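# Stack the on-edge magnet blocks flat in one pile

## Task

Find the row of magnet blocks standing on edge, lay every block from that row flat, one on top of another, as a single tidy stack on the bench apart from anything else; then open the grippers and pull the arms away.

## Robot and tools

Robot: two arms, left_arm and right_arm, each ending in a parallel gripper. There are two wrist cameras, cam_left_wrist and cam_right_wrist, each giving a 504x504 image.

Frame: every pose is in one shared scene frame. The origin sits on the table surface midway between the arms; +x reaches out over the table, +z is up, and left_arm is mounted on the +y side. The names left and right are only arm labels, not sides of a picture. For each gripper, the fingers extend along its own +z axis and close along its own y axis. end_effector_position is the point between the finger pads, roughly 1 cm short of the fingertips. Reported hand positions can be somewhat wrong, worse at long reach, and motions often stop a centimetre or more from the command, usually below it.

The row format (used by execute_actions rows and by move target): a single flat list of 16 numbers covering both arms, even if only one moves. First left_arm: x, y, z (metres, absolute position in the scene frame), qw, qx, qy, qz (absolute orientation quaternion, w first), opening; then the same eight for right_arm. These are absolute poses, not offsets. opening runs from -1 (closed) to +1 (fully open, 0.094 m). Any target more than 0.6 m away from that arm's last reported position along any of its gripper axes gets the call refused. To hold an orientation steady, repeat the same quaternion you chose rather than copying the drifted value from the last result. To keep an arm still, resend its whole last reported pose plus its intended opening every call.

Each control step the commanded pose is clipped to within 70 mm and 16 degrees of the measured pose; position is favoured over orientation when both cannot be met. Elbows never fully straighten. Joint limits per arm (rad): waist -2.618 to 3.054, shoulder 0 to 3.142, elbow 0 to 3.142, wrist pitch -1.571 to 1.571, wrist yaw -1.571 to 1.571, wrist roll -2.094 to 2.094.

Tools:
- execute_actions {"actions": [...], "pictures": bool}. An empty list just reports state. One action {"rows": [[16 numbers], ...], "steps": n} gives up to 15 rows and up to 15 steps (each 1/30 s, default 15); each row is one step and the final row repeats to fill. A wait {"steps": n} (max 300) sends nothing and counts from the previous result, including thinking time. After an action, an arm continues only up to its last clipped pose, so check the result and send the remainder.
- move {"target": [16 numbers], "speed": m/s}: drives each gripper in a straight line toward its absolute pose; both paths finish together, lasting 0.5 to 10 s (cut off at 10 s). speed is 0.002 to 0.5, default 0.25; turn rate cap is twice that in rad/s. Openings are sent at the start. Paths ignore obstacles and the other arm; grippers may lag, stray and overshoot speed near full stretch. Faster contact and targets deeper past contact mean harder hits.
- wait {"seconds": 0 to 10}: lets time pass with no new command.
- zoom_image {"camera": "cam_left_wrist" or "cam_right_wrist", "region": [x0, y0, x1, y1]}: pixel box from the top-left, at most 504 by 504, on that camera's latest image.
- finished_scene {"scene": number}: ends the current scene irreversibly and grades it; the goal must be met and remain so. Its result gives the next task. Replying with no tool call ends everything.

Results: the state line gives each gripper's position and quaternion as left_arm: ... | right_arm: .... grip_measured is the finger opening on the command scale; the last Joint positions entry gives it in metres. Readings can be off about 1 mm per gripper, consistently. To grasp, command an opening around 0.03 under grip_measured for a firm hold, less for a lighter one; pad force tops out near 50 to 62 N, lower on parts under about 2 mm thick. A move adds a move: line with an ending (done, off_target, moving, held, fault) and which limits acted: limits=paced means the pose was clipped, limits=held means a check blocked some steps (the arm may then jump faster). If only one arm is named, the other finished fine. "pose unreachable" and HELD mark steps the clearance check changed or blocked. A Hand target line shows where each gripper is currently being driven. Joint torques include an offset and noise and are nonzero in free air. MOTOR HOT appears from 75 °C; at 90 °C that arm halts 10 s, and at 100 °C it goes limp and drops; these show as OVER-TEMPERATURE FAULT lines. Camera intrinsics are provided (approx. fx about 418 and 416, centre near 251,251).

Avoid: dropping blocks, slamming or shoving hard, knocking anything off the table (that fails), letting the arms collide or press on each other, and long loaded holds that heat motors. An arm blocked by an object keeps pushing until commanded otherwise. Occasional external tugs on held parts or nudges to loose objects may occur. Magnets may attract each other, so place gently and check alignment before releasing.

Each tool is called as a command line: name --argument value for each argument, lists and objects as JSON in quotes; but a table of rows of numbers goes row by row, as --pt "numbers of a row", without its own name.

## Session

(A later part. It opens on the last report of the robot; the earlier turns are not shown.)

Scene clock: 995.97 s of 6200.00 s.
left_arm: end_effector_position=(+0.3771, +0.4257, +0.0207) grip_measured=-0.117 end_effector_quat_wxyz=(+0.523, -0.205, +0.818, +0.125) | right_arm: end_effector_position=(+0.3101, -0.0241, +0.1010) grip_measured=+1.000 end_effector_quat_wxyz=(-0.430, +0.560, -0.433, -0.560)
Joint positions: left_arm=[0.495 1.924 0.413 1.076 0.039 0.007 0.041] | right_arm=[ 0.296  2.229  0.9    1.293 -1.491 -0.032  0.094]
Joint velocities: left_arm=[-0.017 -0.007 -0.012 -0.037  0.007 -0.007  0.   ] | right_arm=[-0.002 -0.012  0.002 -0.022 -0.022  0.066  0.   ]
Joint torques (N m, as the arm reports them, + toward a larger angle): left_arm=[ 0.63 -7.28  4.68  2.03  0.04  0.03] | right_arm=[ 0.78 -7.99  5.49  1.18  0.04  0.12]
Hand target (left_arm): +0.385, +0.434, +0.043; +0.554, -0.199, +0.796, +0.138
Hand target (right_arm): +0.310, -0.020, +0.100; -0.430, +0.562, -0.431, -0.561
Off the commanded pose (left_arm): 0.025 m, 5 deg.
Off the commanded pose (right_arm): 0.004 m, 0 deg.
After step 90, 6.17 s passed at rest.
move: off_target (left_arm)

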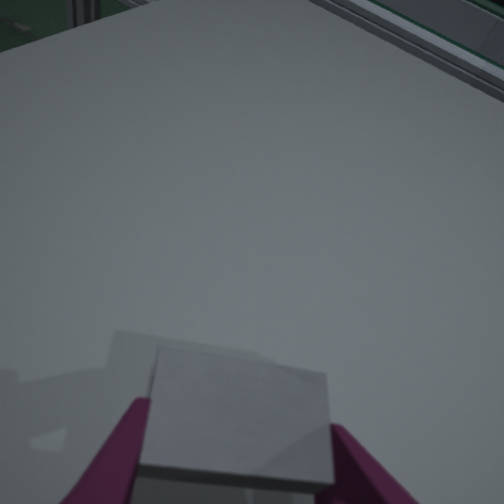

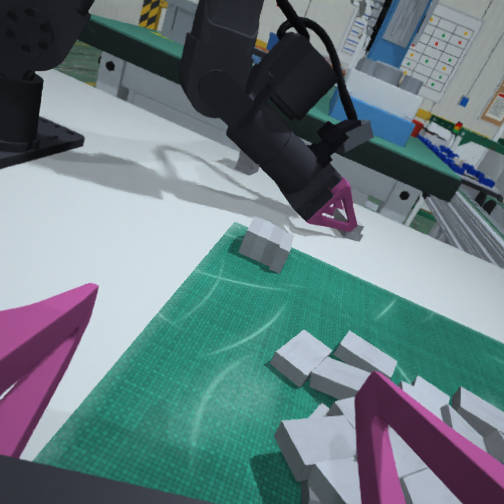

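move --target '[0.3826, 0.4321, 0.085, 0.5544, -0.1985, 0.7963, 0.1382, -0.15, 0.31, -0.02, 0.10, 0.430, -0.561, 0.430, 0.561, 1]' --speed 0.05

move --target '[0.3826, 0.4321, 0.040, 0.5544, -0.1985, 0.7963, 0.1382, -0.15, 0.31, -0.02, 0.10, 0.430, -0.561, 0.430, 0.561, 1]' --speed 0.03

zoom_image --camera "cam_right_wrist" --region '[300, 180, 390, 250]'

Scene clock: 1005.57 s of 6200.00 s.
left_arm: end_effector_position=(+0.3723, +0.4230, +0.0585) grip_measured=-0.117 end_effector_quat_wxyz=(+0.524, -0.205, +0.817, +0.126) | right_arm: end_effector_position=(+0.3101, -0.0241, +0.1010) grip_measured=+1.000 end_effector_quat_wxyz=(-0.430, +0.560, -0.433, -0.560)
Joint positions: left_arm=[0.495 1.696 0.413 0.851 0.039 0.007 0.041] | right_arm=[ 0.296  2.229  0.9    1.293 -1.491 -0.032  0.094]
Joint velocities: left_arm=[ 0.007  0.007 -0.007 -0.11  -0.051 -0.037 -0.   ] | right_arm=[ 0.007  0.002  0.002  0.022 -0.081  0.007  0.   ]
Joint torques (N m, as the arm reports them, + toward a larger angle): left_arm=[ 0.58 -7.61  7.41  1.82  0.02  0.02] | right_arm=[ 0.83 -8.04  5.51  1.18  0.05  0.11]
Hand target (left_arm): +0.382, +0.432, +0.086; +0.555, -0.199, +0.796, +0.138
Hand target (right_arm): +0.310, -0.020, +0.100; -0.430, +0.562, -0.431, -0.561
Off the commanded pose (left_arm): 0.030 m, 4 deg.
Off the commanded pose (right_arm): 0.004 m, 0 deg.
After step 90, 5.07 s passed at rest.
move: off_target (left_arm)

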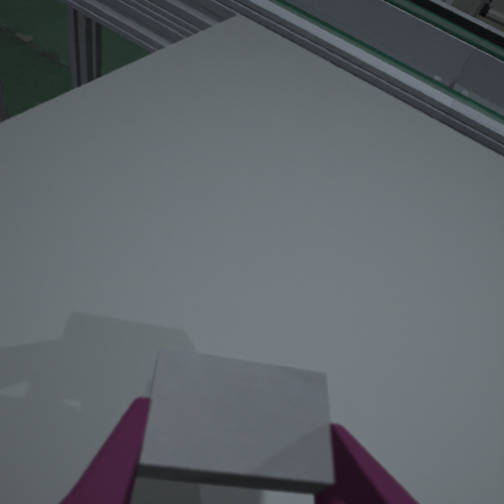

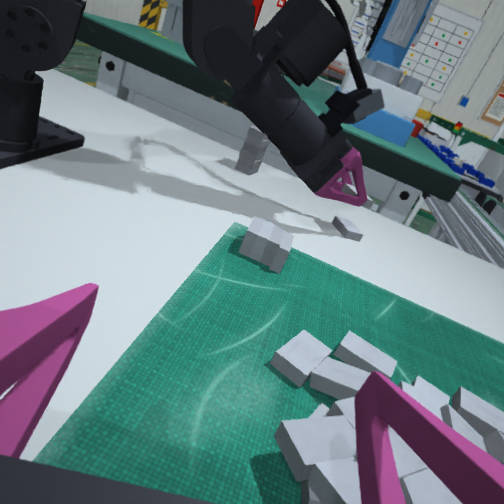

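Scene clock: 1007.40 s of 6200.00 s.
left_arm: end_effector_position=(+0.3793, +0.4270, +0.0271) grip_measured=-0.117 end_effector_quat_wxyz=(+0.533, -0.203, +0.811, +0.128) | right_arm: end_effector_position=(+0.3101, -0.0241, +0.1010) grip_measured=+1.000 end_effector_quat_wxyz=(-0.430, +0.560, -0.433, -0.560)
Joint positions: left_arm=[0.495 1.919 0.413 1.097 0.039 0.007 0.041] | right_arm=[ 0.296  2.229  0.9    1.293 -1.491 -0.032  0.094]
Joint velocities: left_arm=[-0.007 -0.017  0.002  0.007  0.007  0.037  0.001] | right_arm=[ 0.007  0.007 -0.007 -0.007 -0.007  0.037  0.   ]
Joint torques (N m, as the arm reports them, + toward a larger angle): left_arm=[ 0.64 -5.66  3.63  2.1   0.03  0.05] | right_arm=[ 0.79 -8.01  5.56  1.17  0.03  0.1 ]
Hand target (left_arm): +0.382, +0.432, +0.039; +0.554, -0.199, +0.797, +0.138
Hand target (right_arm): +0.310, -0.020, +0.100; -0.430, +0.562, -0.431, -0.561
Off the commanded pose (left_arm): 0.014 m, 3 deg.
Off the commanded pose (right_arm): 0.004 m, 0 deg.
move: off_target (left_arm)

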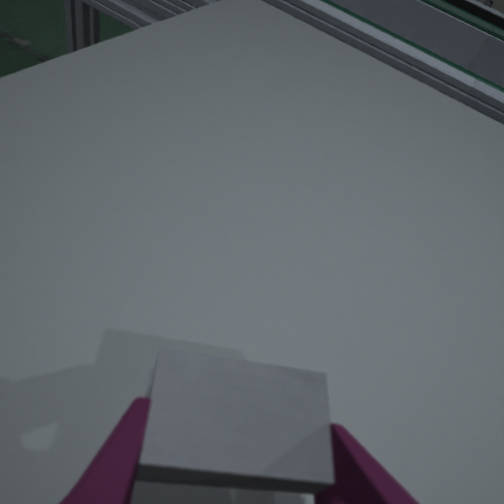

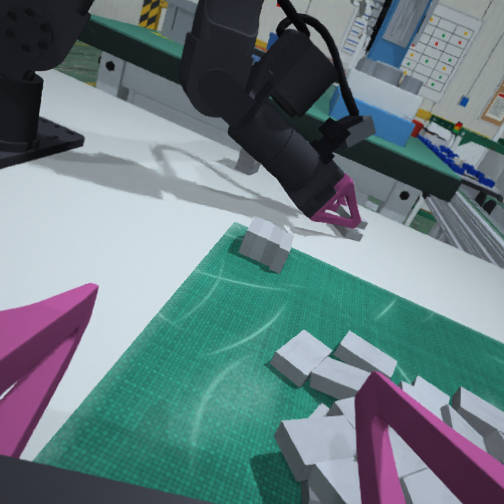

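Region (300, 180, 390, 250) of cam_right_wrist's 504x504 image, scaled by 5.600, with more detail than that image has.

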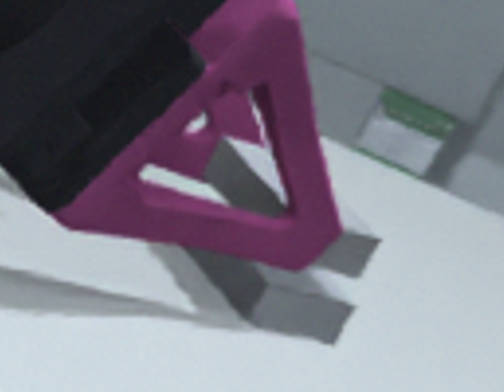

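move --target '[0.385, 0.4334, 0.033, 0.5544, -0.1985, 0.7963, 0.1382, -0.15, 0.31, -0.02, 0.10, 0.430, -0.561, 0.430, 0.561, 1]' --speed 0.008

zoom_image --camera "cam_right_wrist" --region '[300, 180, 390, 250]'

Scene clock: 1019.60 s of 6200.00 s.
left_arm: end_effector_position=(+0.3794, +0.4271, +0.0204) grip_measured=-0.117 end_effector_quat_wxyz=(+0.533, -0.203, +0.811, +0.128) | right_arm: end_effector_position=(+0.3101, -0.0241, +0.1010) grip_measured=+1.000 end_effector_quat_wxyz=(-0.430, +0.560, -0.433, -0.560)
Joint positions: left_arm=[0.495 1.96  0.413 1.137 0.039 0.008 0.041] | right_arm=[ 0.296  2.229  0.9    1.293 -1.491 -0.032  0.094]
Joint velocities: left_arm=[-0.017 -0.002 -0.007  0.022  0.022  0.081 -0.   ] | right_arm=[ 0.002 -0.037  0.002  0.007 -0.022  0.007  0.   ]
Joint torques (N m, as the arm reports them, + toward a larger angle): left_arm=[ 0.6  -5.81  4.27  2.06  0.    0.04] | right_arm=[ 0.79 -8.06  5.44  1.19  0.04  0.11]
Hand target (left_arm): +0.385, +0.433, +0.033; +0.554, -0.199, +0.797, +0.138
Hand target (right_arm): +0.310, -0.020, +0.100; -0.430, +0.562, -0.431, -0.561
Off the commanded pose (left_arm): 0.015 m, 3 deg.
Off the commanded pose (right_arm): 0.004 m, 0 deg.
After step 90, 5.57 s passed at rest.
move: off_target (left_arm)

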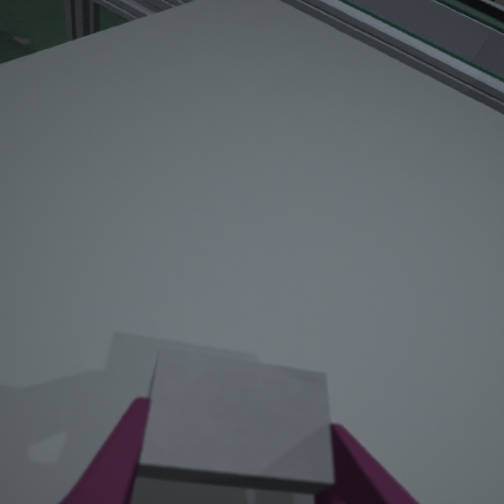

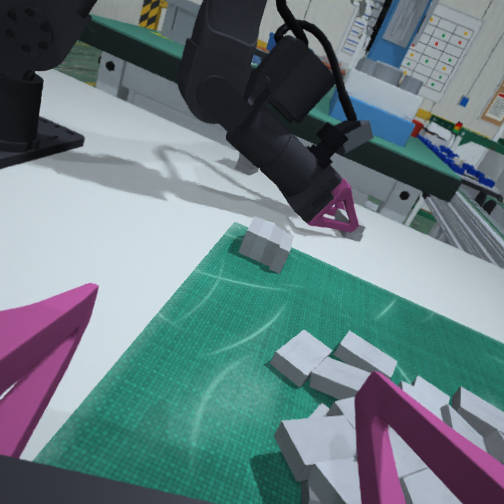

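Region (300, 180, 390, 250) of cam_right_wrist's 504x504 image, scaled by 5.600, with more detail than that image has.

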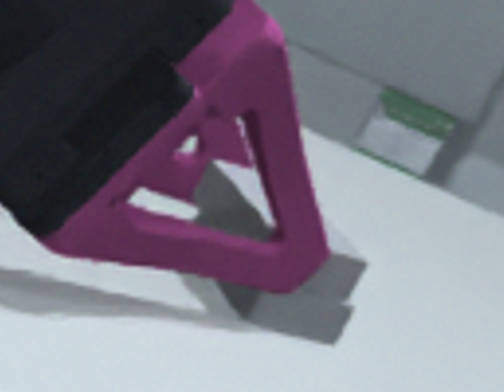

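move --target '[0.385, 0.4334, 0.030, 0.5544, -0.1985, 0.7963, 0.1382, -0.15, 0.31, -0.02, 0.10, 0.430, -0.561, 0.430, 0.561, 1]' --speed 0.005

zoom_image --camera "cam_right_wrist" --region '[300, 180, 390, 250]'

Scene clock: 1028.30 s of 6200.00 s.
left_arm: end_effector_position=(+0.3803, +0.4276, +0.0201) grip_measured=-0.117 end_effector_quat_wxyz=(+0.537, -0.202, +0.808, +0.130) | right_arm: end_effector_position=(+0.3101, -0.0241, +0.1010) grip_measured=+1.000 end_effector_quat_wxyz=(-0.430, +0.560, -0.433, -0.560)
Joint positions: left_arm=[0.495 1.976 0.413 1.164 0.039 0.008 0.041] | right_arm=[ 0.296  2.229  0.9    1.293 -1.491 -0.032  0.094]
Joint velocities: left_arm=[ 0.002  0.002  0.007  0.007 -0.066  0.007 -0.001] | right_arm=[-0.007 -0.017 -0.012 -0.051 -0.051  0.022  0.   ]
Joint torques (N m, as the arm reports them, + toward a larger angle): left_arm=[ 0.58 -5.63  4.19  1.96  0.03  0.02] | right_arm=[ 0.89 -8.02  5.58  1.17  0.05  0.11]
Hand target (left_arm): +0.385, +0.433, +0.030; +0.554, -0.199, +0.797, +0.138
Hand target (right_arm): +0.310, -0.020, +0.100; -0.430, +0.562, -0.431, -0.561
Off the commanded pose (left_arm): 0.012 m, 3 deg.
Off the commanded pose (right_arm): 0.004 m, 0 deg.
move: off_target (left_arm)

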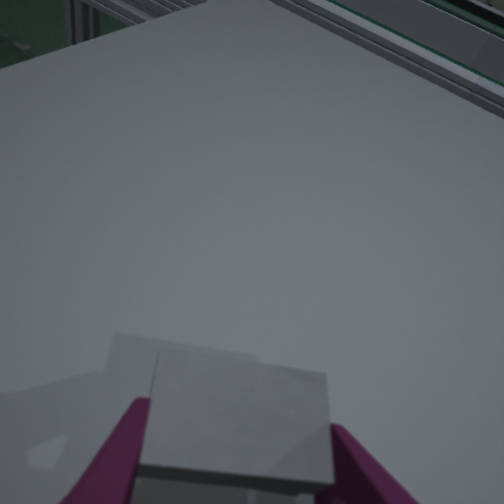

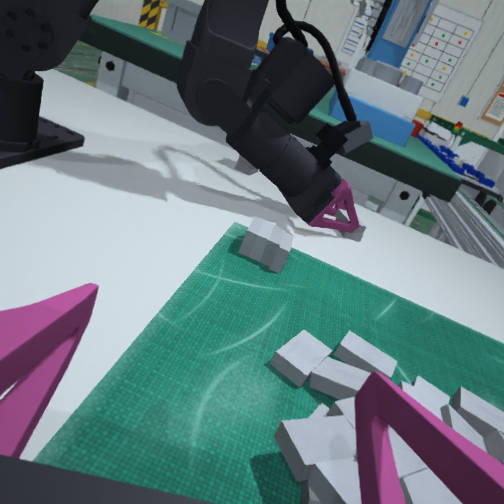

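Region (300, 180, 390, 250) of cam_right_wrist's 504x504 image, scaled by 5.600, with more detail than that image has.

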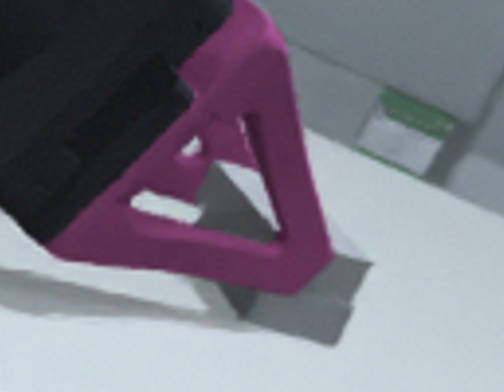

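execute_actions --actions '[{"rows": [[0.385,0.4334,0.031,0.5544,-0.1985,0.7963,0.1382,-0.13,0.31,-0.02,0.10,0.430,-0.561,0.430,0.561,1],[0.385,0.4334,0.031,0.5544,-0.1985,0.7963,0.1382,-0.125,0.31,-0.02,0.10,0.430,-0.561,0.430,0.561,1],[0.385,0.4334,0.031,0.5544,-0.1985,0.7963,0.1382,-0.12,0.31,-0.02,0.10,0.430,-0.561,0.430,0.561,1],[0.385,0.4334,0.031,0.5544,-0.1985,0.7963,0.1382,-0.115,0.31,-0.02,0.10,0.430,-0.561,0.430,0.561,1],[0.385,0.4334,0.031,0.5544,-0.1985,0.7963,0.1382,-0.11,0.31,-0.02,0.10,0.430,-0.561,0.430,0.561,1],[0.385,0.4334,0.031,0.5544,-0.1985,0.7963,0.1382,-0.10,0.31,-0.02,0.10,0.430,-0.561,0.430,0.561,1],[0.385,0.4334,0.031,0.5544,-0.1985,0.7963,0.1382,-0.08,0.31,-0.02,0.10,0.430,-0.561,0.430,0.561,1],[0.385,0.4334,0.031,0.5544,-0.1985,0.7963,0.1382,-0.04,0.31,-0.02,0.10,0.430,-0.561,0.430,0.561,1],[0.385,0.4334,0.031,0.5544,-0.1985,0.7963,0.1382,0.02,0.31,-0.02,0.10,0.430,-0.561,0.430,0.561,1],[0.385,0.4334,0.031,0.5544,-0.1985,0.7963,0.1382,0.1,0.31,-0.02,0.10,0.430,-0.561,0.430,0.561,1],[0.385,0.4334,0.031,0.5544,-0.1985,0.7963,0.1382,0.2,0.31,-0.02,0.10,0.430,-0.561,0.430,0.561,1],[0.385,0.4334,0.031,0.5544,-0.1985,0.7963,0.1382,0.3,0.31,-0.02,0.10,0.430,-0.561,0.430,0.561,1]], "steps": 15}]'

move --target '[0.3826, 0.4321, 0.10, 0.5544, -0.1985, 0.7963, 0.1382, 0.3, 0.31, -0.02, 0.10, 0.430, -0.561, 0.430, 0.561, 1]' --speed 0.08

Scene clock: 1036.03 s of 6200.00 s.
left_arm: end_effector_position=(+0.3804, +0.4276, +0.0204) grip_measured=+0.297 end_effector_quat_wxyz=(+0.538, -0.202, +0.808, +0.130) | right_arm: end_effector_position=(+0.3101, -0.0241, +0.1010) grip_measured=+1.000 end_effector_quat_wxyz=(-0.430, +0.560, -0.433, -0.560)
Joint positions: left_arm=[0.495 1.976 0.413 1.165 0.039 0.008 0.061] | right_arm=[ 0.296  2.229  0.9    1.293 -1.491 -0.032  0.094]
Joint velocities: left_arm=[-0.007 -0.017  0.012 -0.022 -0.022  0.022  0.001] | right_arm=[ 0.027  0.012  0.002  0.037 -0.066 -0.007  0.   ]
Joint torques (N m, as the arm reports them, + toward a larger angle): left_arm=[ 0.58 -6.07  4.18  1.91  0.04  0.04] | right_arm=[ 0.81 -8.1   5.48  1.19  0.03  0.11]
Hand target (left_arm): +0.385, +0.433, +0.031; +0.554, -0.199, +0.796, +0.138
Hand target (right_arm): +0.310, -0.020, +0.100; -0.430, +0.562, -0.431, -0.561
Off the commanded pose (left_arm): 0.013 m, 3 deg.
Off the commanded pose (right_arm): 0.004 m, 0 deg.
Steps of this call (steps 1 to 90: nothing new was sent; then 4.23 s passed at rest; steps 91 to 105: all 15 steps of this action). Readings (end_effector_position):
91: left_arm (+0.3803, +0.4276, +0.0201) | right_arm (+0.3101, -0.0241, +0.1010)
92: left_arm (+0.3803, +0.4276, +0.0201) | right_arm (+0.3101, -0.0241, +0.1010)
94: left_arm (+0.3803, +0.4276, +0.0201) | right_arm (+0.3101, -0.0241, +0.1010)
98: left_arm (+0.3803, +0.4276, +0.0203) | right_arm (+0.3101, -0.0241, +0.1010)
105: the state above

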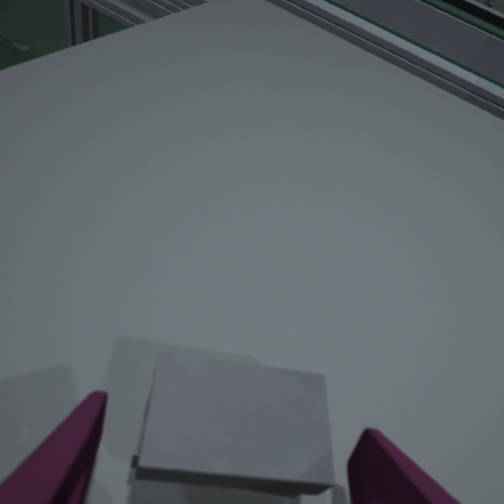

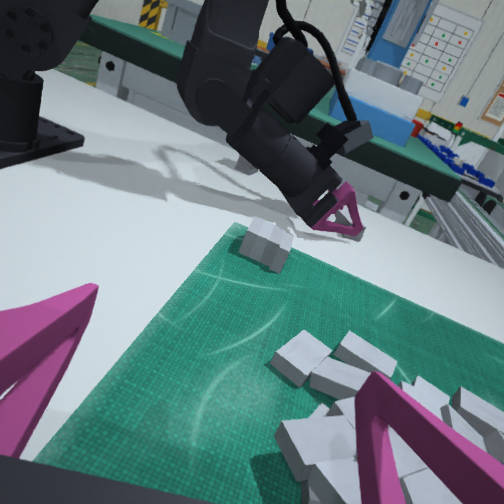

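Scene clock: 1037.87 s of 6200.00 s.
left_arm: end_effector_position=(+0.3772, +0.4258, +0.0818) grip_measured=+0.298 end_effector_quat_wxyz=(+0.535, -0.203, +0.810, +0.129) | right_arm: end_effector_position=(+0.3101, -0.0241, +0.1010) grip_measured=+1.000 end_effector_quat_wxyz=(-0.430, +0.560, -0.433, -0.560)
Joint positions: left_arm=[0.495 1.619 0.446 0.768 0.039 0.008 0.061] | right_arm=[ 0.296  2.229  0.9    1.293 -1.491 -0.032  0.094]
Joint velocities: left_arm=[-0.012  0.012 -0.002 -0.037  0.007  0.022 -0.001] | right_arm=[ 0.012 -0.002 -0.017  0.066  0.007  0.007  0.   ]
Joint torques (N m, as the arm reports them, + toward a larger angle): left_arm=[ 0.57 -6.8   7.36  1.62  0.    0.03] | right_arm=[ 0.91 -7.97  5.52  1.19  0.03  0.1 ]
Hand target (left_arm): +0.382, +0.432, +0.101; +0.555, -0.199, +0.796, +0.138
Hand target (right_arm): +0.310, -0.020, +0.100; -0.430, +0.562, -0.431, -0.561
Off the commanded pose (left_arm): 0.020 m, 3 deg.
Off the commanded pose (right_arm): 0.004 m, 0 deg.
move: off_target (left_arm)

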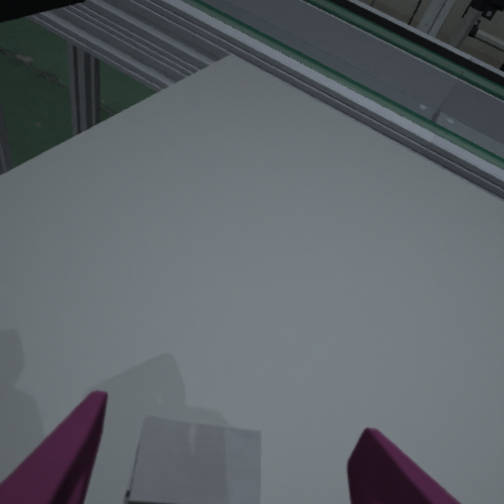

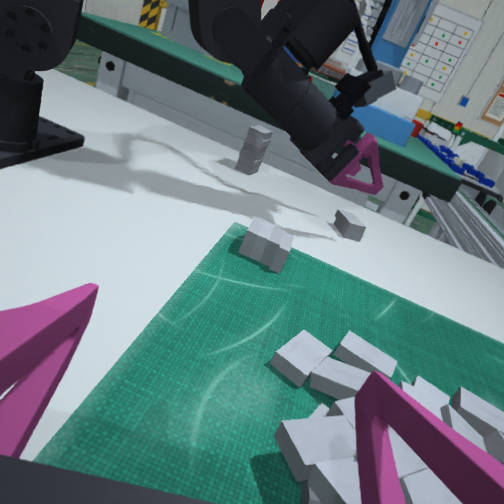

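move --target '[0.345, 0.28, 0.125, 0.1302, -0.0692, 0.9890, 0.0091, 0.3, 0.31, -0.02, 0.10, 0.430, -0.561, 0.430, 0.561, 1]' --speed 0.2

move --target '[0.327, 0.252, 0.058, -0.195, -0.0359, 0.9801, -0.0072, 0.3, 0.31, -0.02, 0.10, 0.430, -0.561, 0.430, 0.561, 1]' --speed 0.08

move --target '[0.327, 0.248, 0.038, -0.195, -0.0359, 0.9801, -0.0072, 0.3, 0.31, -0.02, 0.10, 0.430, -0.561, 0.430, 0.561, 1]' --speed 0.03

Scene clock: 1047.03 s of 6200.00 s.
left_arm: end_effector_position=(+0.3370, +0.2812, +0.1195) grip_measured=+0.298 end_effector_quat_wxyz=(+0.119, -0.070, +0.990, +0.018) | right_arm: end_effector_position=(+0.3101, -0.0241, +0.1010) grip_measured=+1.000 end_effector_quat_wxyz=(-0.430, +0.560, -0.433, -0.560)
Joint positions: left_arm=[ 0.135  1.546  1.219 -1.004 -0.013  0.025  0.061] | right_arm=[ 0.296  2.229  0.9    1.293 -1.491 -0.032  0.094]
Joint velocities: left_arm=[ 0.007  0.012  0.002 -0.007  0.022  0.022  0.001] | right_arm=[-0.012 -0.007 -0.007 -0.022 -0.007 -0.066  0.   ]
Joint torques (N m, as the arm reports them, + toward a larger angle): left_arm=[-1.03 -5.07  9.03  0.57  0.01 -0.08] | right_arm=[ 0.84 -8.    5.6   1.17  0.03  0.11]
Hand target (left_arm): +0.344, +0.279, +0.128; +0.128, -0.067, +0.989, +0.018
Hand target (right_arm): +0.310, -0.020, +0.100; -0.430, +0.562, -0.431, -0.561
Off the commanded pose (left_arm): 0.010 m, 2 deg.
Off the commanded pose (right_arm): 0.004 m, 0 deg.
After step 90, 3.13 s passed at rest.
move: done

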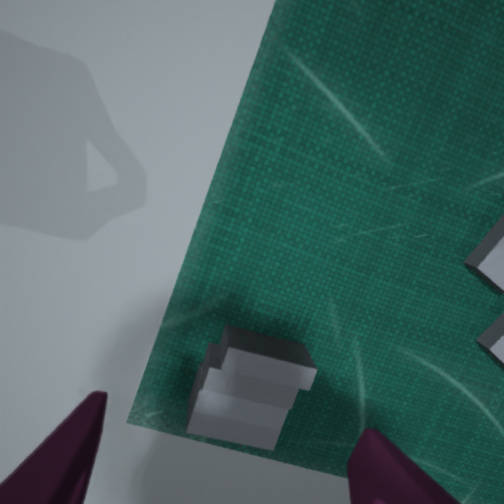

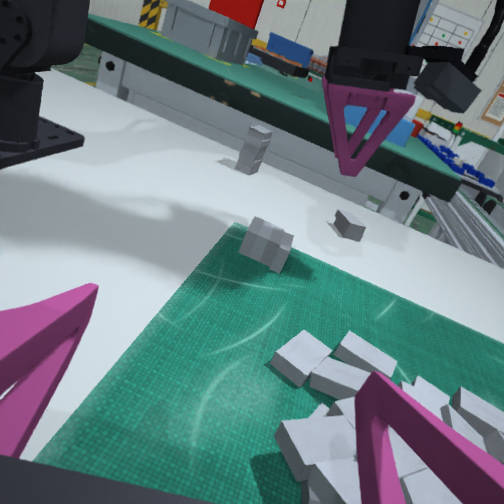

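Scene clock: 1051.43 s of 6200.00 s.
left_arm: end_effector_position=(+0.3222, +0.2555, +0.0515) grip_measured=+0.298 end_effector_quat_wxyz=(-0.201, -0.035, +0.979, -0.004) | right_arm: end_effector_position=(+0.3101, -0.0241, +0.1010) grip_measured=+1.000 end_effector_quat_wxyz=(-0.430, +0.560, -0.433, -0.560)
Joint positions: left_arm=[ 0.06   2.126  1.633 -1.482 -0.013  0.015  0.061] | right_arm=[ 0.296  2.229  0.9    1.293 -1.491 -0.032  0.094]
Joint velocities: left_arm=[-0.007  0.017  0.002 -0.007 -0.037 -0.007 -0.   ] | right_arm=[-0.002  0.007 -0.002  0.022 -0.11   0.007  0.   ]
Joint torques (N m, as the arm reports them, + toward a larger angle): left_arm=[-1.07 -9.2   7.63 -0.58  0.02 -0.07] | right_arm=[ 0.85 -8.05  5.49  1.16  0.03  0.1 ]
Hand target (left_arm): +0.327, +0.252, +0.058; -0.195, -0.033, +0.980, -0.003
Hand target (right_arm): +0.310, -0.020, +0.100; -0.430, +0.562, -0.431, -0.561
Off the commanded pose (left_arm): 0.009 m, 1 deg.
Off the commanded pose (right_arm): 0.004 m, 0 deg.
move: done

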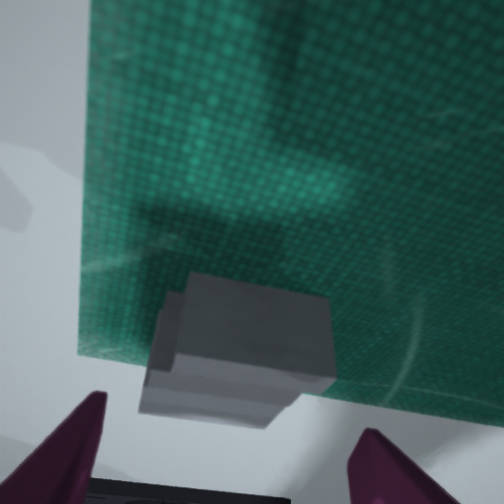

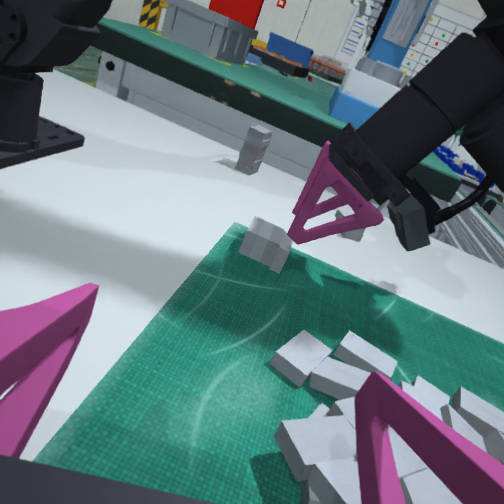

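Scene clock: 1052.30 s of 6200.00 s.
left_arm: end_effector_position=(+0.3239, +0.2526, +0.0394) grip_measured=+0.298 end_effector_quat_wxyz=(-0.202, -0.037, +0.979, -0.005) | right_arm: end_effector_position=(+0.3101, -0.0241, +0.1010) grip_measured=+1.000 end_effector_quat_wxyz=(-0.430, +0.560, -0.433, -0.560)
Joint positions: left_arm=[ 0.053  2.147  1.615 -1.446 -0.008  0.005  0.061] | right_arm=[ 0.296  2.229  0.9    1.293 -1.491 -0.032  0.094]
Joint velocities: left_arm=[-0.012 -0.002 -0.002  0.007  0.007 -0.022 -0.001] | right_arm=[ 0.017 -0.017 -0.012 -0.007 -0.037 -0.022  0.   ]
Joint torques (N m, as the arm reports them, + toward a larger angle): left_arm=[-1.05 -9.32  4.74 -0.28  0.07 -0.08] | right_arm=[ 0.84 -7.97  5.54  1.17  0.02  0.11]
Hand target (left_arm): +0.327, +0.248, +0.038; -0.195, -0.036, +0.980, -0.007
Hand target (right_arm): +0.310, -0.020, +0.100; -0.430, +0.562, -0.431, -0.561
Off the commanded pose (left_arm): 0.006 m, 1 deg.
Off the commanded pose (right_arm): 0.004 m, 0 deg.
move: done

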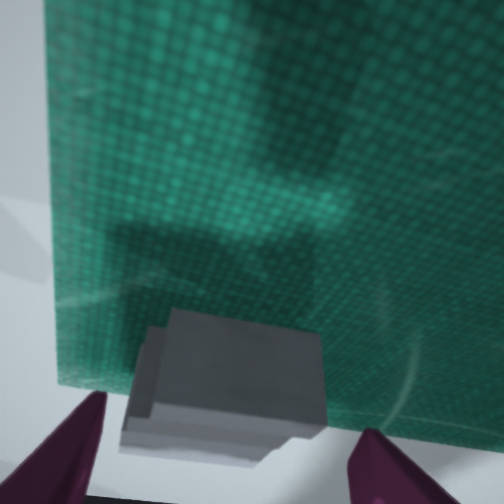

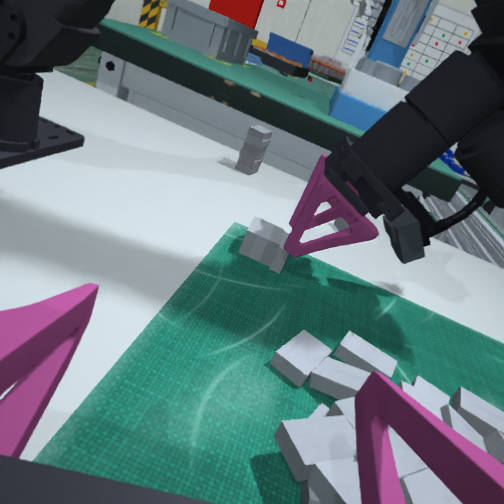

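move --target '[0.323, 0.249, 0.0235, -0.195, -0.0359, 0.9801, -0.0072, 0.25, 0.31, -0.02, 0.10, 0.430, -0.561, 0.430, 0.561, 1]' --speed 0.02

execute_actions --actions '[{"rows": [[0.323,0.249,0.0235,-0.195,-0.0359,0.9801,-0.0072,0.15,0.31,-0.02,0.10,0.430,-0.561,0.430,0.561,1],[0.323,0.249,0.0235,-0.195,-0.0359,0.9801,-0.0072,0.08,0.31,-0.02,0.10,0.430,-0.561,0.430,0.561,1],[0.323,0.249,0.0235,-0.195,-0.0359,0.9801,-0.0072,0.02,0.31,-0.02,0.10,0.430,-0.561,0.430,0.561,1],[0.323,0.249,0.0235,-0.195,-0.0359,0.9801,-0.0072,-0.03,0.31,-0.02,0.10,0.430,-0.561,0.430,0.561,1],[0.323,0.249,0.0235,-0.195,-0.0359,0.9801,-0.0072,-0.05,0.31,-0.02,0.10,0.430,-0.561,0.430,0.561,1],[0.323,0.249,0.0235,-0.195,-0.0359,0.9801,-0.0072,-0.07,0.31,-0.02,0.10,0.430,-0.561,0.430,0.561,1],[0.323,0.249,0.0235,-0.195,-0.0359,0.9801,-0.0072,-0.08,0.31,-0.02,0.10,0.430,-0.561,0.430,0.561,1],[0.323,0.249,0.0235,-0.195,-0.0359,0.9801,-0.0072,-0.09,0.31,-0.02,0.10,0.430,-0.561,0.430,0.561,1],[0.323,0.249,0.0235,-0.195,-0.0359,0.9801,-0.0072,-0.10,0.31,-0.02,0.10,0.430,-0.561,0.430,0.561,1],[0.323,0.249,0.0235,-0.195,-0.0359,0.9801,-0.0072,-0.11,0.31,-0.02,0.10,0.430,-0.561,0.430,0.561,1],[0.323,0.249,0.0235,-0.195,-0.0359,0.9801,-0.0072,-0.12,0.31,-0.02,0.10,0.430,-0.561,0.430,0.561,1],[0.323,0.249,0.0235,-0.195,-0.0359,0.9801,-0.0072,-0.13,0.31,-0.02,0.10,0.430,-0.561,0.430,0.561,1],[0.323,0.249,0.0235,-0.195,-0.0359,0.9801,-0.0072,-0.14,0.31,-0.02,0.10,0.430,-0.561,0.430,0.561,1],[0.323,0.249,0.0235,-0.195,-0.0359,0.9801,-0.0072,-0.15,0.31,-0.02,0.10,0.430,-0.561,0.430,0.561,1]], "steps": 15}]'

move --target '[0.329, 0.25, 0.065, -0.1304, -0.0363, 0.9907, -0.0048, -0.15, 0.31, -0.02, 0.10, 0.430, -0.561, 0.430, 0.561, 1]' --speed 0.04

Scene clock: 1064.07 s of 6200.00 s.
left_arm: end_effector_position=(+0.3205, +0.2522, +0.0262) grip_measured=+0.253 end_effector_quat_wxyz=(-0.200, -0.037, +0.979, -0.005) | right_arm: end_effector_position=(+0.3101, -0.0241, +0.1010) grip_measured=+1.000 end_effector_quat_wxyz=(-0.430, +0.560, -0.433, -0.560)
Joint positions: left_arm=[ 0.053  2.147  1.562 -1.389 -0.007  0.005  0.059] | right_arm=[ 0.296  2.229  0.9    1.293 -1.491 -0.032  0.094]
Joint velocities: left_arm=[-0.007 -0.002 -0.002 -0.081 -0.007 -0.066 -0.   ] | right_arm=[-0.007 -0.002  0.027 -0.037  0.037  0.022  0.   ]
Joint torques (N m, as the arm reports them, + toward a larger angle): left_arm=[-0.81 -9.1   4.58 -0.29  0.05 -0.06] | right_arm=[ 0.83 -8.01  5.44  1.18  0.03  0.1 ]
Hand target (left_arm): +0.323, +0.249, +0.023; -0.195, -0.036, +0.980, -0.007
Hand target (right_arm): +0.310, -0.020, +0.100; -0.430, +0.562, -0.431, -0.561
Off the commanded pose (left_arm): 0.005 m, 1 deg.
Off the commanded pose (right_arm): 0.004 m, 0 deg.
After step 90, 7.70 s passed at rest.
move: done

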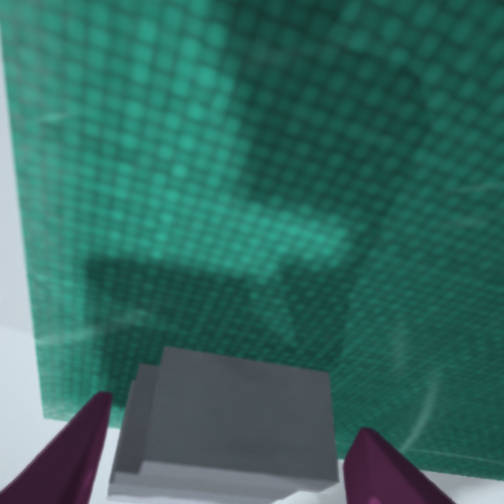

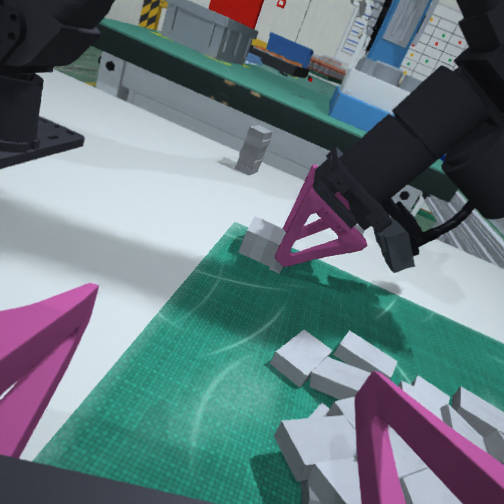

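Scene clock: 1064.57 s of 6200.00 s.
left_arm: end_effector_position=(+0.3211, +0.2522, +0.0259) grip_measured=-0.118 end_effector_quat_wxyz=(-0.199, -0.037, +0.979, -0.005) | right_arm: end_effector_position=(+0.3101, -0.0241, +0.1010) grip_measured=+1.000 end_effector_quat_wxyz=(-0.430, +0.560, -0.433, -0.560)
Joint positions: left_arm=[ 0.053  2.147  1.562 -1.386 -0.007  0.005  0.041] | right_arm=[ 0.296  2.229  0.9    1.293 -1.491 -0.032  0.094]
Joint velocities: left_arm=[ 0.007 -0.017  0.012 -0.022 -0.022 -0.037  0.   ] | right_arm=[ 0.002  0.002 -0.002  0.022 -0.007 -0.007  0.   ]
Joint torques (N m, as the arm reports them, + toward a larger angle): left_arm=[-0.76 -9.07  4.55 -0.28  0.05 -0.07] | right_arm=[ 0.83 -8.03  5.49  1.18  0.05  0.12]
Hand target (left_arm): +0.323, +0.249, +0.023; -0.195, -0.036, +0.980, -0.007
Hand target (right_arm): +0.310, -0.020, +0.100; -0.430, +0.562, -0.431, -0.561
Off the commanded pose (left_arm): 0.004 m, 1 deg.
Off the commanded pose (right_arm): 0.004 m, 0 deg.
Steps of this call (steps 1 to 15: all 15 steps of this action). Readings (end_effector_position):
1: left_arm (+0.3207, +0.2522, +0.0261) | right_arm (+0.3101, -0.0241, +0.1010)
2: left_arm (+0.3207, +0.2522, +0.0261) | right_arm (+0.3101, -0.0241, +0.1010)
4: left_arm (+0.3209, +0.2522, +0.0260) | right_arm (+0.3101, -0.0241, +0.1010)
8: left_arm (+0.3210, +0.2522, +0.0260) | right_arm (+0.3101, -0.0241, +0.1010)
15: the state above

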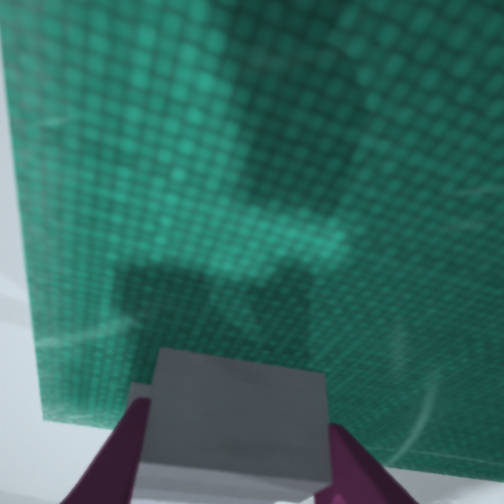

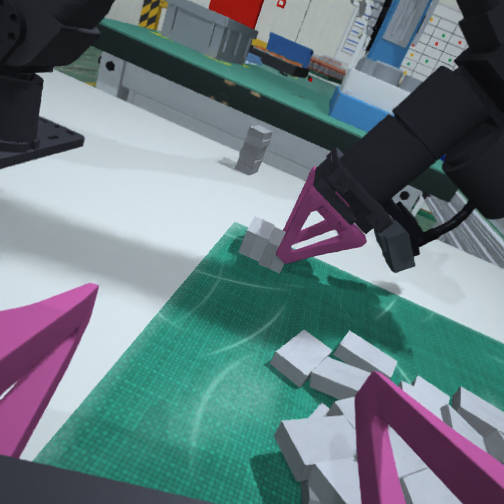

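Scene clock: 1066.80 s of 6200.00 s.
left_arm: end_effector_position=(+0.3259, +0.2526, +0.0554) grip_measured=-0.118 end_effector_quat_wxyz=(-0.150, -0.038, +0.988, -0.003) | right_arm: end_effector_position=(+0.3101, -0.0241, +0.1010) grip_measured=+1.000 end_effector_quat_wxyz=(-0.430, +0.560, -0.433, -0.560)
Joint positions: left_arm=[ 0.053  2.035  1.547 -1.384 -0.007  0.005  0.041] | right_arm=[ 0.296  2.229  0.9    1.293 -1.491 -0.032  0.094]
Joint velocities: left_arm=[-0.002  0.007  0.012 -0.037  0.007 -0.007 -0.001] | right_arm=[-0.012 -0.002 -0.012 -0.007 -0.037  0.051  0.   ]
Joint torques (N m, as the arm reports them, + toward a larger angle): left_arm=[ -0.49 -11.38   5.01  -0.18   0.07  -0.05] | right_arm=[ 0.81 -8.06  5.5   1.19  0.03  0.1 ]
Hand target (left_arm): +0.329, +0.250, +0.065; -0.131, -0.037, +0.991, -0.005
Hand target (right_arm): +0.310, -0.020, +0.100; -0.430, +0.562, -0.431, -0.561
Off the commanded pose (left_arm): 0.010 m, 2 deg.
Off the commanded pose (right_arm): 0.004 m, 0 deg.
move: done

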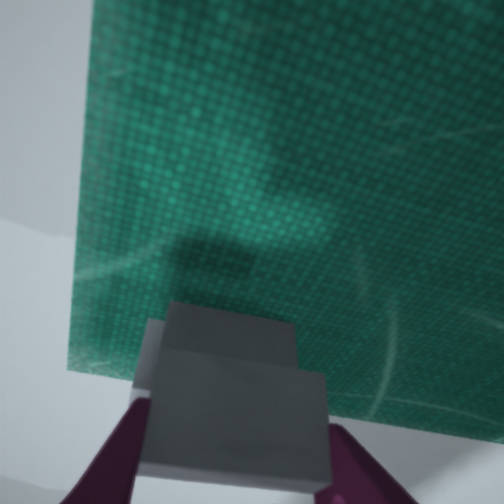

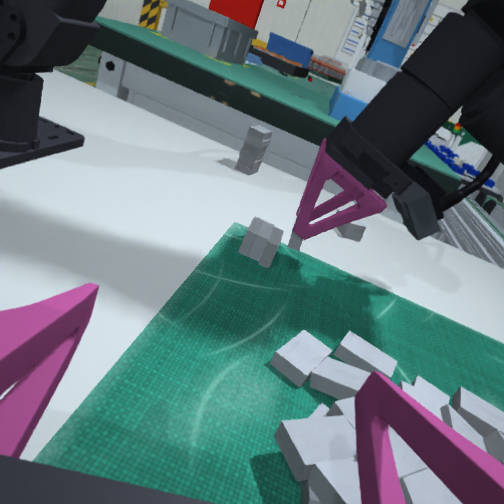

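move --target '[0.36, 0.29, 0.125, 0.1302, -0.0692, 0.9890, 0.0091, -0.15, 0.31, -0.02, 0.10, 0.430, -0.561, 0.430, 0.561, 1]' --speed 0.15

move --target '[0.3836, 0.4327, 0.115, 0.5544, -0.1985, 0.7963, 0.1382, -0.15, 0.31, -0.02, 0.10, 0.430, -0.561, 0.430, 0.561, 1]' --speed 0.12

move --target '[0.3836, 0.4327, 0.054, 0.5544, -0.1985, 0.7963, 0.1382, -0.15, 0.31, -0.02, 0.10, 0.430, -0.561, 0.430, 0.561, 1]' --speed 0.04

zoom_image --camera "cam_right_wrist" --region '[300, 170, 390, 240]'

Scene clock: 1076.80 s of 6200.00 s.
left_arm: end_effector_position=(+0.3523, +0.2865, +0.1120) grip_measured=-0.118 end_effector_quat_wxyz=(+0.097, -0.071, +0.993, +0.006) | right_arm: end_effector_position=(+0.3101, -0.0241, +0.1010) grip_measured=+1.000 end_effector_quat_wxyz=(-0.430, +0.560, -0.433, -0.560)
Joint positions: left_arm=[ 0.155  1.65   1.307 -1.033  0.009  0.04   0.041] | right_arm=[ 0.296  2.229  0.9    1.293 -1.491 -0.032  0.094]
Joint velocities: left_arm=[ 0.022  0.012 -0.007  0.022  0.007  0.022 -0.001] | right_arm=[-0.007 -0.022  0.007  0.007 -0.066  0.037  0.   ]
Joint torques (N m, as the arm reports them, + toward a larger angle): left_arm=[ 0.91 -8.86  6.44  0.84  0.1   0.03] | right_arm=[ 0.85 -8.06  5.44  1.19  0.04  0.09]
Hand target (left_arm): +0.360, +0.290, +0.125; +0.129, -0.073, +0.989, +0.006
Hand target (right_arm): +0.310, -0.020, +0.100; -0.430, +0.562, -0.431, -0.561
Off the commanded pose (left_arm): 0.016 m, 4 deg.
Off the commanded pose (right_arm): 0.004 m, 0 deg.
After step 90, 4.67 s passed at rest.
move: off_target (left_arm)

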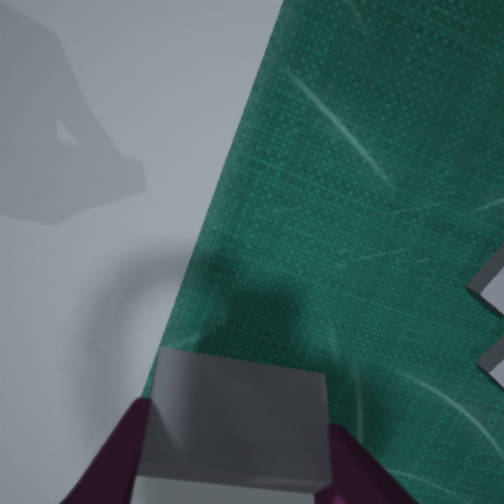

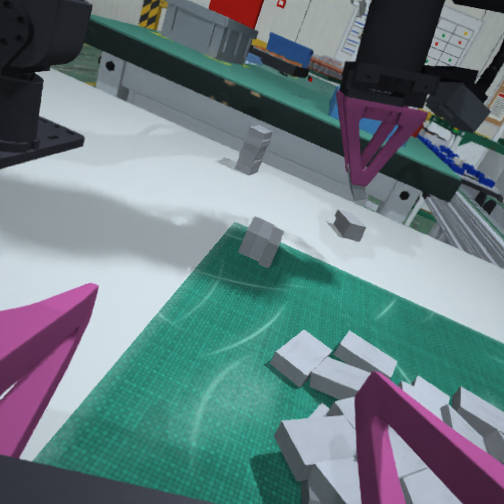

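Scene clock: 1081.90 s of 6200.00 s.
left_arm: end_effector_position=(+0.3807, +0.4282, +0.0998) grip_measured=-0.118 end_effector_quat_wxyz=(+0.531, -0.206, +0.812, +0.126) | right_arm: end_effector_position=(+0.3101, -0.0241, +0.1010) grip_measured=+1.000 end_effector_quat_wxyz=(-0.430, +0.560, -0.433, -0.560)
Joint positions: left_arm=[0.496 1.548 0.5   0.632 0.04  0.003 0.041] | right_arm=[ 0.296  2.229  0.9    1.293 -1.491 -0.032  0.094]
Joint velocities: left_arm=[-0.002  0.007 -0.012 -0.051 -0.051  0.037 -0.001] | right_arm=[ 0.002  0.012 -0.002 -0.037 -0.037 -0.007  0.   ]
Joint torques (N m, as the arm reports them, + toward a larger angle): left_arm=[ 0.88 -4.66  6.11  2.09  0.11 -0.09] | right_arm=[ 0.81 -7.96  5.57  1.2   0.04  0.09]
Hand target (left_arm): +0.384, +0.434, +0.113; +0.554, -0.205, +0.796, +0.131
Hand target (right_arm): +0.310, -0.020, +0.100; -0.430, +0.562, -0.431, -0.561
Off the commanded pose (left_arm): 0.016 m, 4 deg.
Off the commanded pose (right_arm): 0.004 m, 0 deg.
move: off_target (left_arm)

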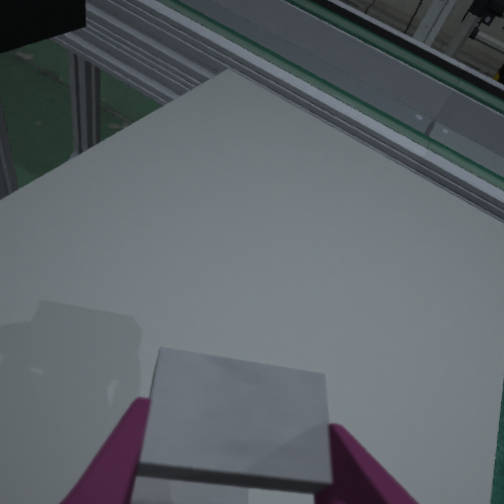

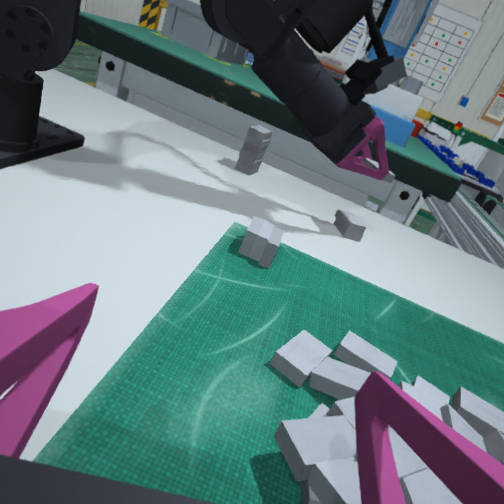

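Scene clock: 1083.70 s of 6200.00 s.
left_arm: end_effector_position=(+0.3809, +0.4283, +0.0417) grip_measured=-0.118 end_effector_quat_wxyz=(+0.535, -0.204, +0.810, +0.129) | right_arm: end_effector_position=(+0.3101, -0.0241, +0.1010) grip_measured=+1.000 end_effector_quat_wxyz=(-0.430, +0.560, -0.433, -0.560)
Joint positions: left_arm=[0.496 1.842 0.425 1.011 0.04  0.007 0.041] | right_arm=[ 0.296  2.229  0.9    1.293 -1.491 -0.032  0.094]
Joint velocities: left_arm=[-0.002 -0.007  0.007  0.007  0.022  0.007 -0.   ] | right_arm=[ 0.002 -0.037 -0.017  0.022  0.037  0.022  0.   ]
Joint torques (N m, as the arm reports them, + toward a larger angle): left_arm=[ 0.51 -5.44  3.91  2.07  0.04  0.07] | right_arm=[ 0.82 -7.98  5.46  1.19  0.06  0.12]
Hand target (left_arm): +0.383, +0.433, +0.053; +0.554, -0.199, +0.797, +0.138
Hand target (right_arm): +0.310, -0.020, +0.100; -0.430, +0.562, -0.431, -0.561
Off the commanded pose (left_arm): 0.013 m, 3 deg.
Off the commanded pose (right_arm): 0.004 m, 0 deg.
move: off_target (left_arm)

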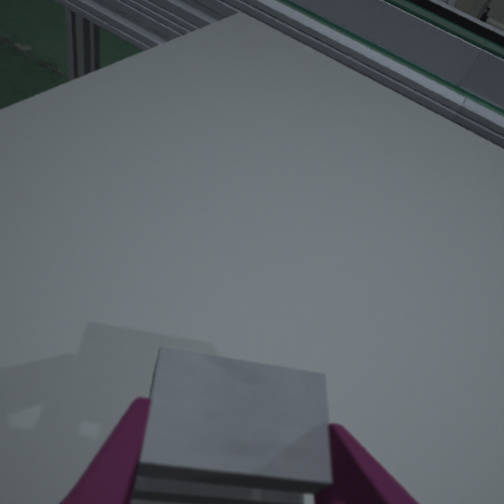

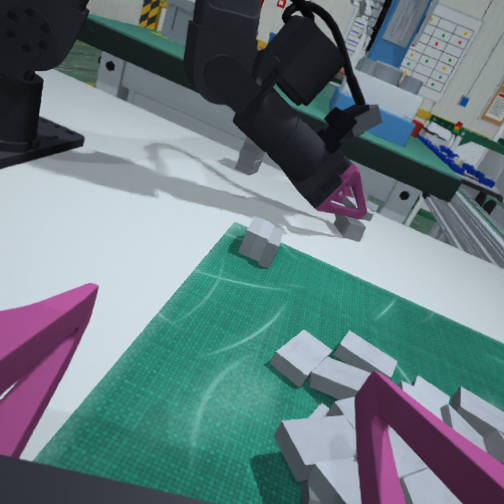

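Region (300, 170, 390, 240) of cam_right_wrist's 504x504 image, scaled by 5.600, with more detail than that image has.

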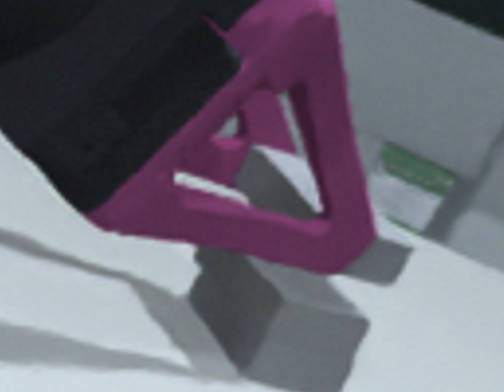

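move --target '[0.3836, 0.4327, 0.0455, 0.5544, -0.1985, 0.7963, 0.1382, -0.15, 0.31, -0.02, 0.10, 0.430, -0.561, 0.430, 0.561, 1]' --speed 0.01

zoom_image --camera "cam_right_wrist" --region '[300, 170, 390, 240]'

Scene clock: 1091.13 s of 6200.00 s.
left_arm: end_effector_position=(+0.3817, +0.4288, +0.0348) grip_measured=-0.118 end_effector_quat_wxyz=(+0.535, -0.203, +0.810, +0.129) | right_arm: end_effector_position=(+0.3101, -0.0241, +0.1010) grip_measured=+1.000 end_effector_quat_wxyz=(-0.430, +0.560, -0.433, -0.560)
Joint positions: left_arm=[0.496 1.886 0.425 1.056 0.04  0.007 0.041] | right_arm=[ 0.296  2.229  0.9    1.293 -1.491 -0.032  0.094]
Joint velocities: left_arm=[-0.012 -0.027  0.002  0.022 -0.095 -0.037 -0.001] | right_arm=[-0.017 -0.002  0.007 -0.022  0.007  0.022  0.   ]
Joint torques (N m, as the arm reports them, + toward a larger angle): left_arm=[ 0.57 -5.7   3.37  2.1   0.01  0.03] | right_arm=[ 0.79 -7.99  5.49  1.15  0.03  0.11]
Hand target (left_arm): +0.384, +0.433, +0.045; +0.554, -0.199, +0.797, +0.138
Hand target (right_arm): +0.310, -0.020, +0.100; -0.430, +0.562, -0.431, -0.561
Off the commanded pose (left_arm): 0.012 m, 3 deg.
Off the commanded pose (right_arm): 0.004 m, 0 deg.
After step 90, 1.63 s passed at rest.
move: off_target (left_arm)

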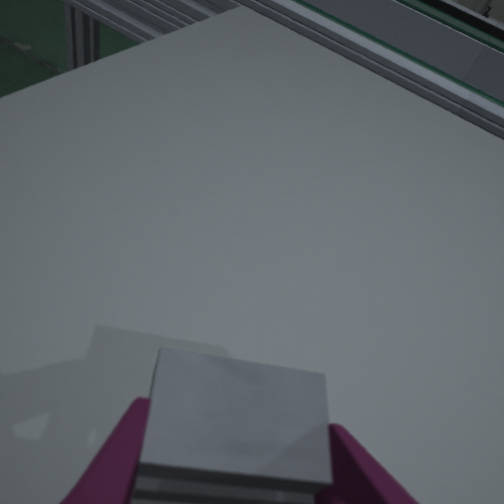

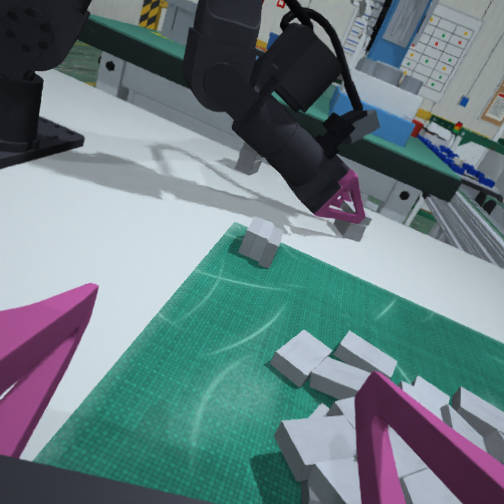

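Region (300, 170, 390, 240) of cam_right_wrist's 504x504 image, scaled by 5.600, with more detail than that image has.

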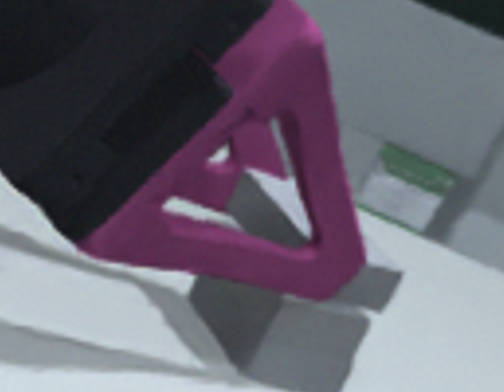

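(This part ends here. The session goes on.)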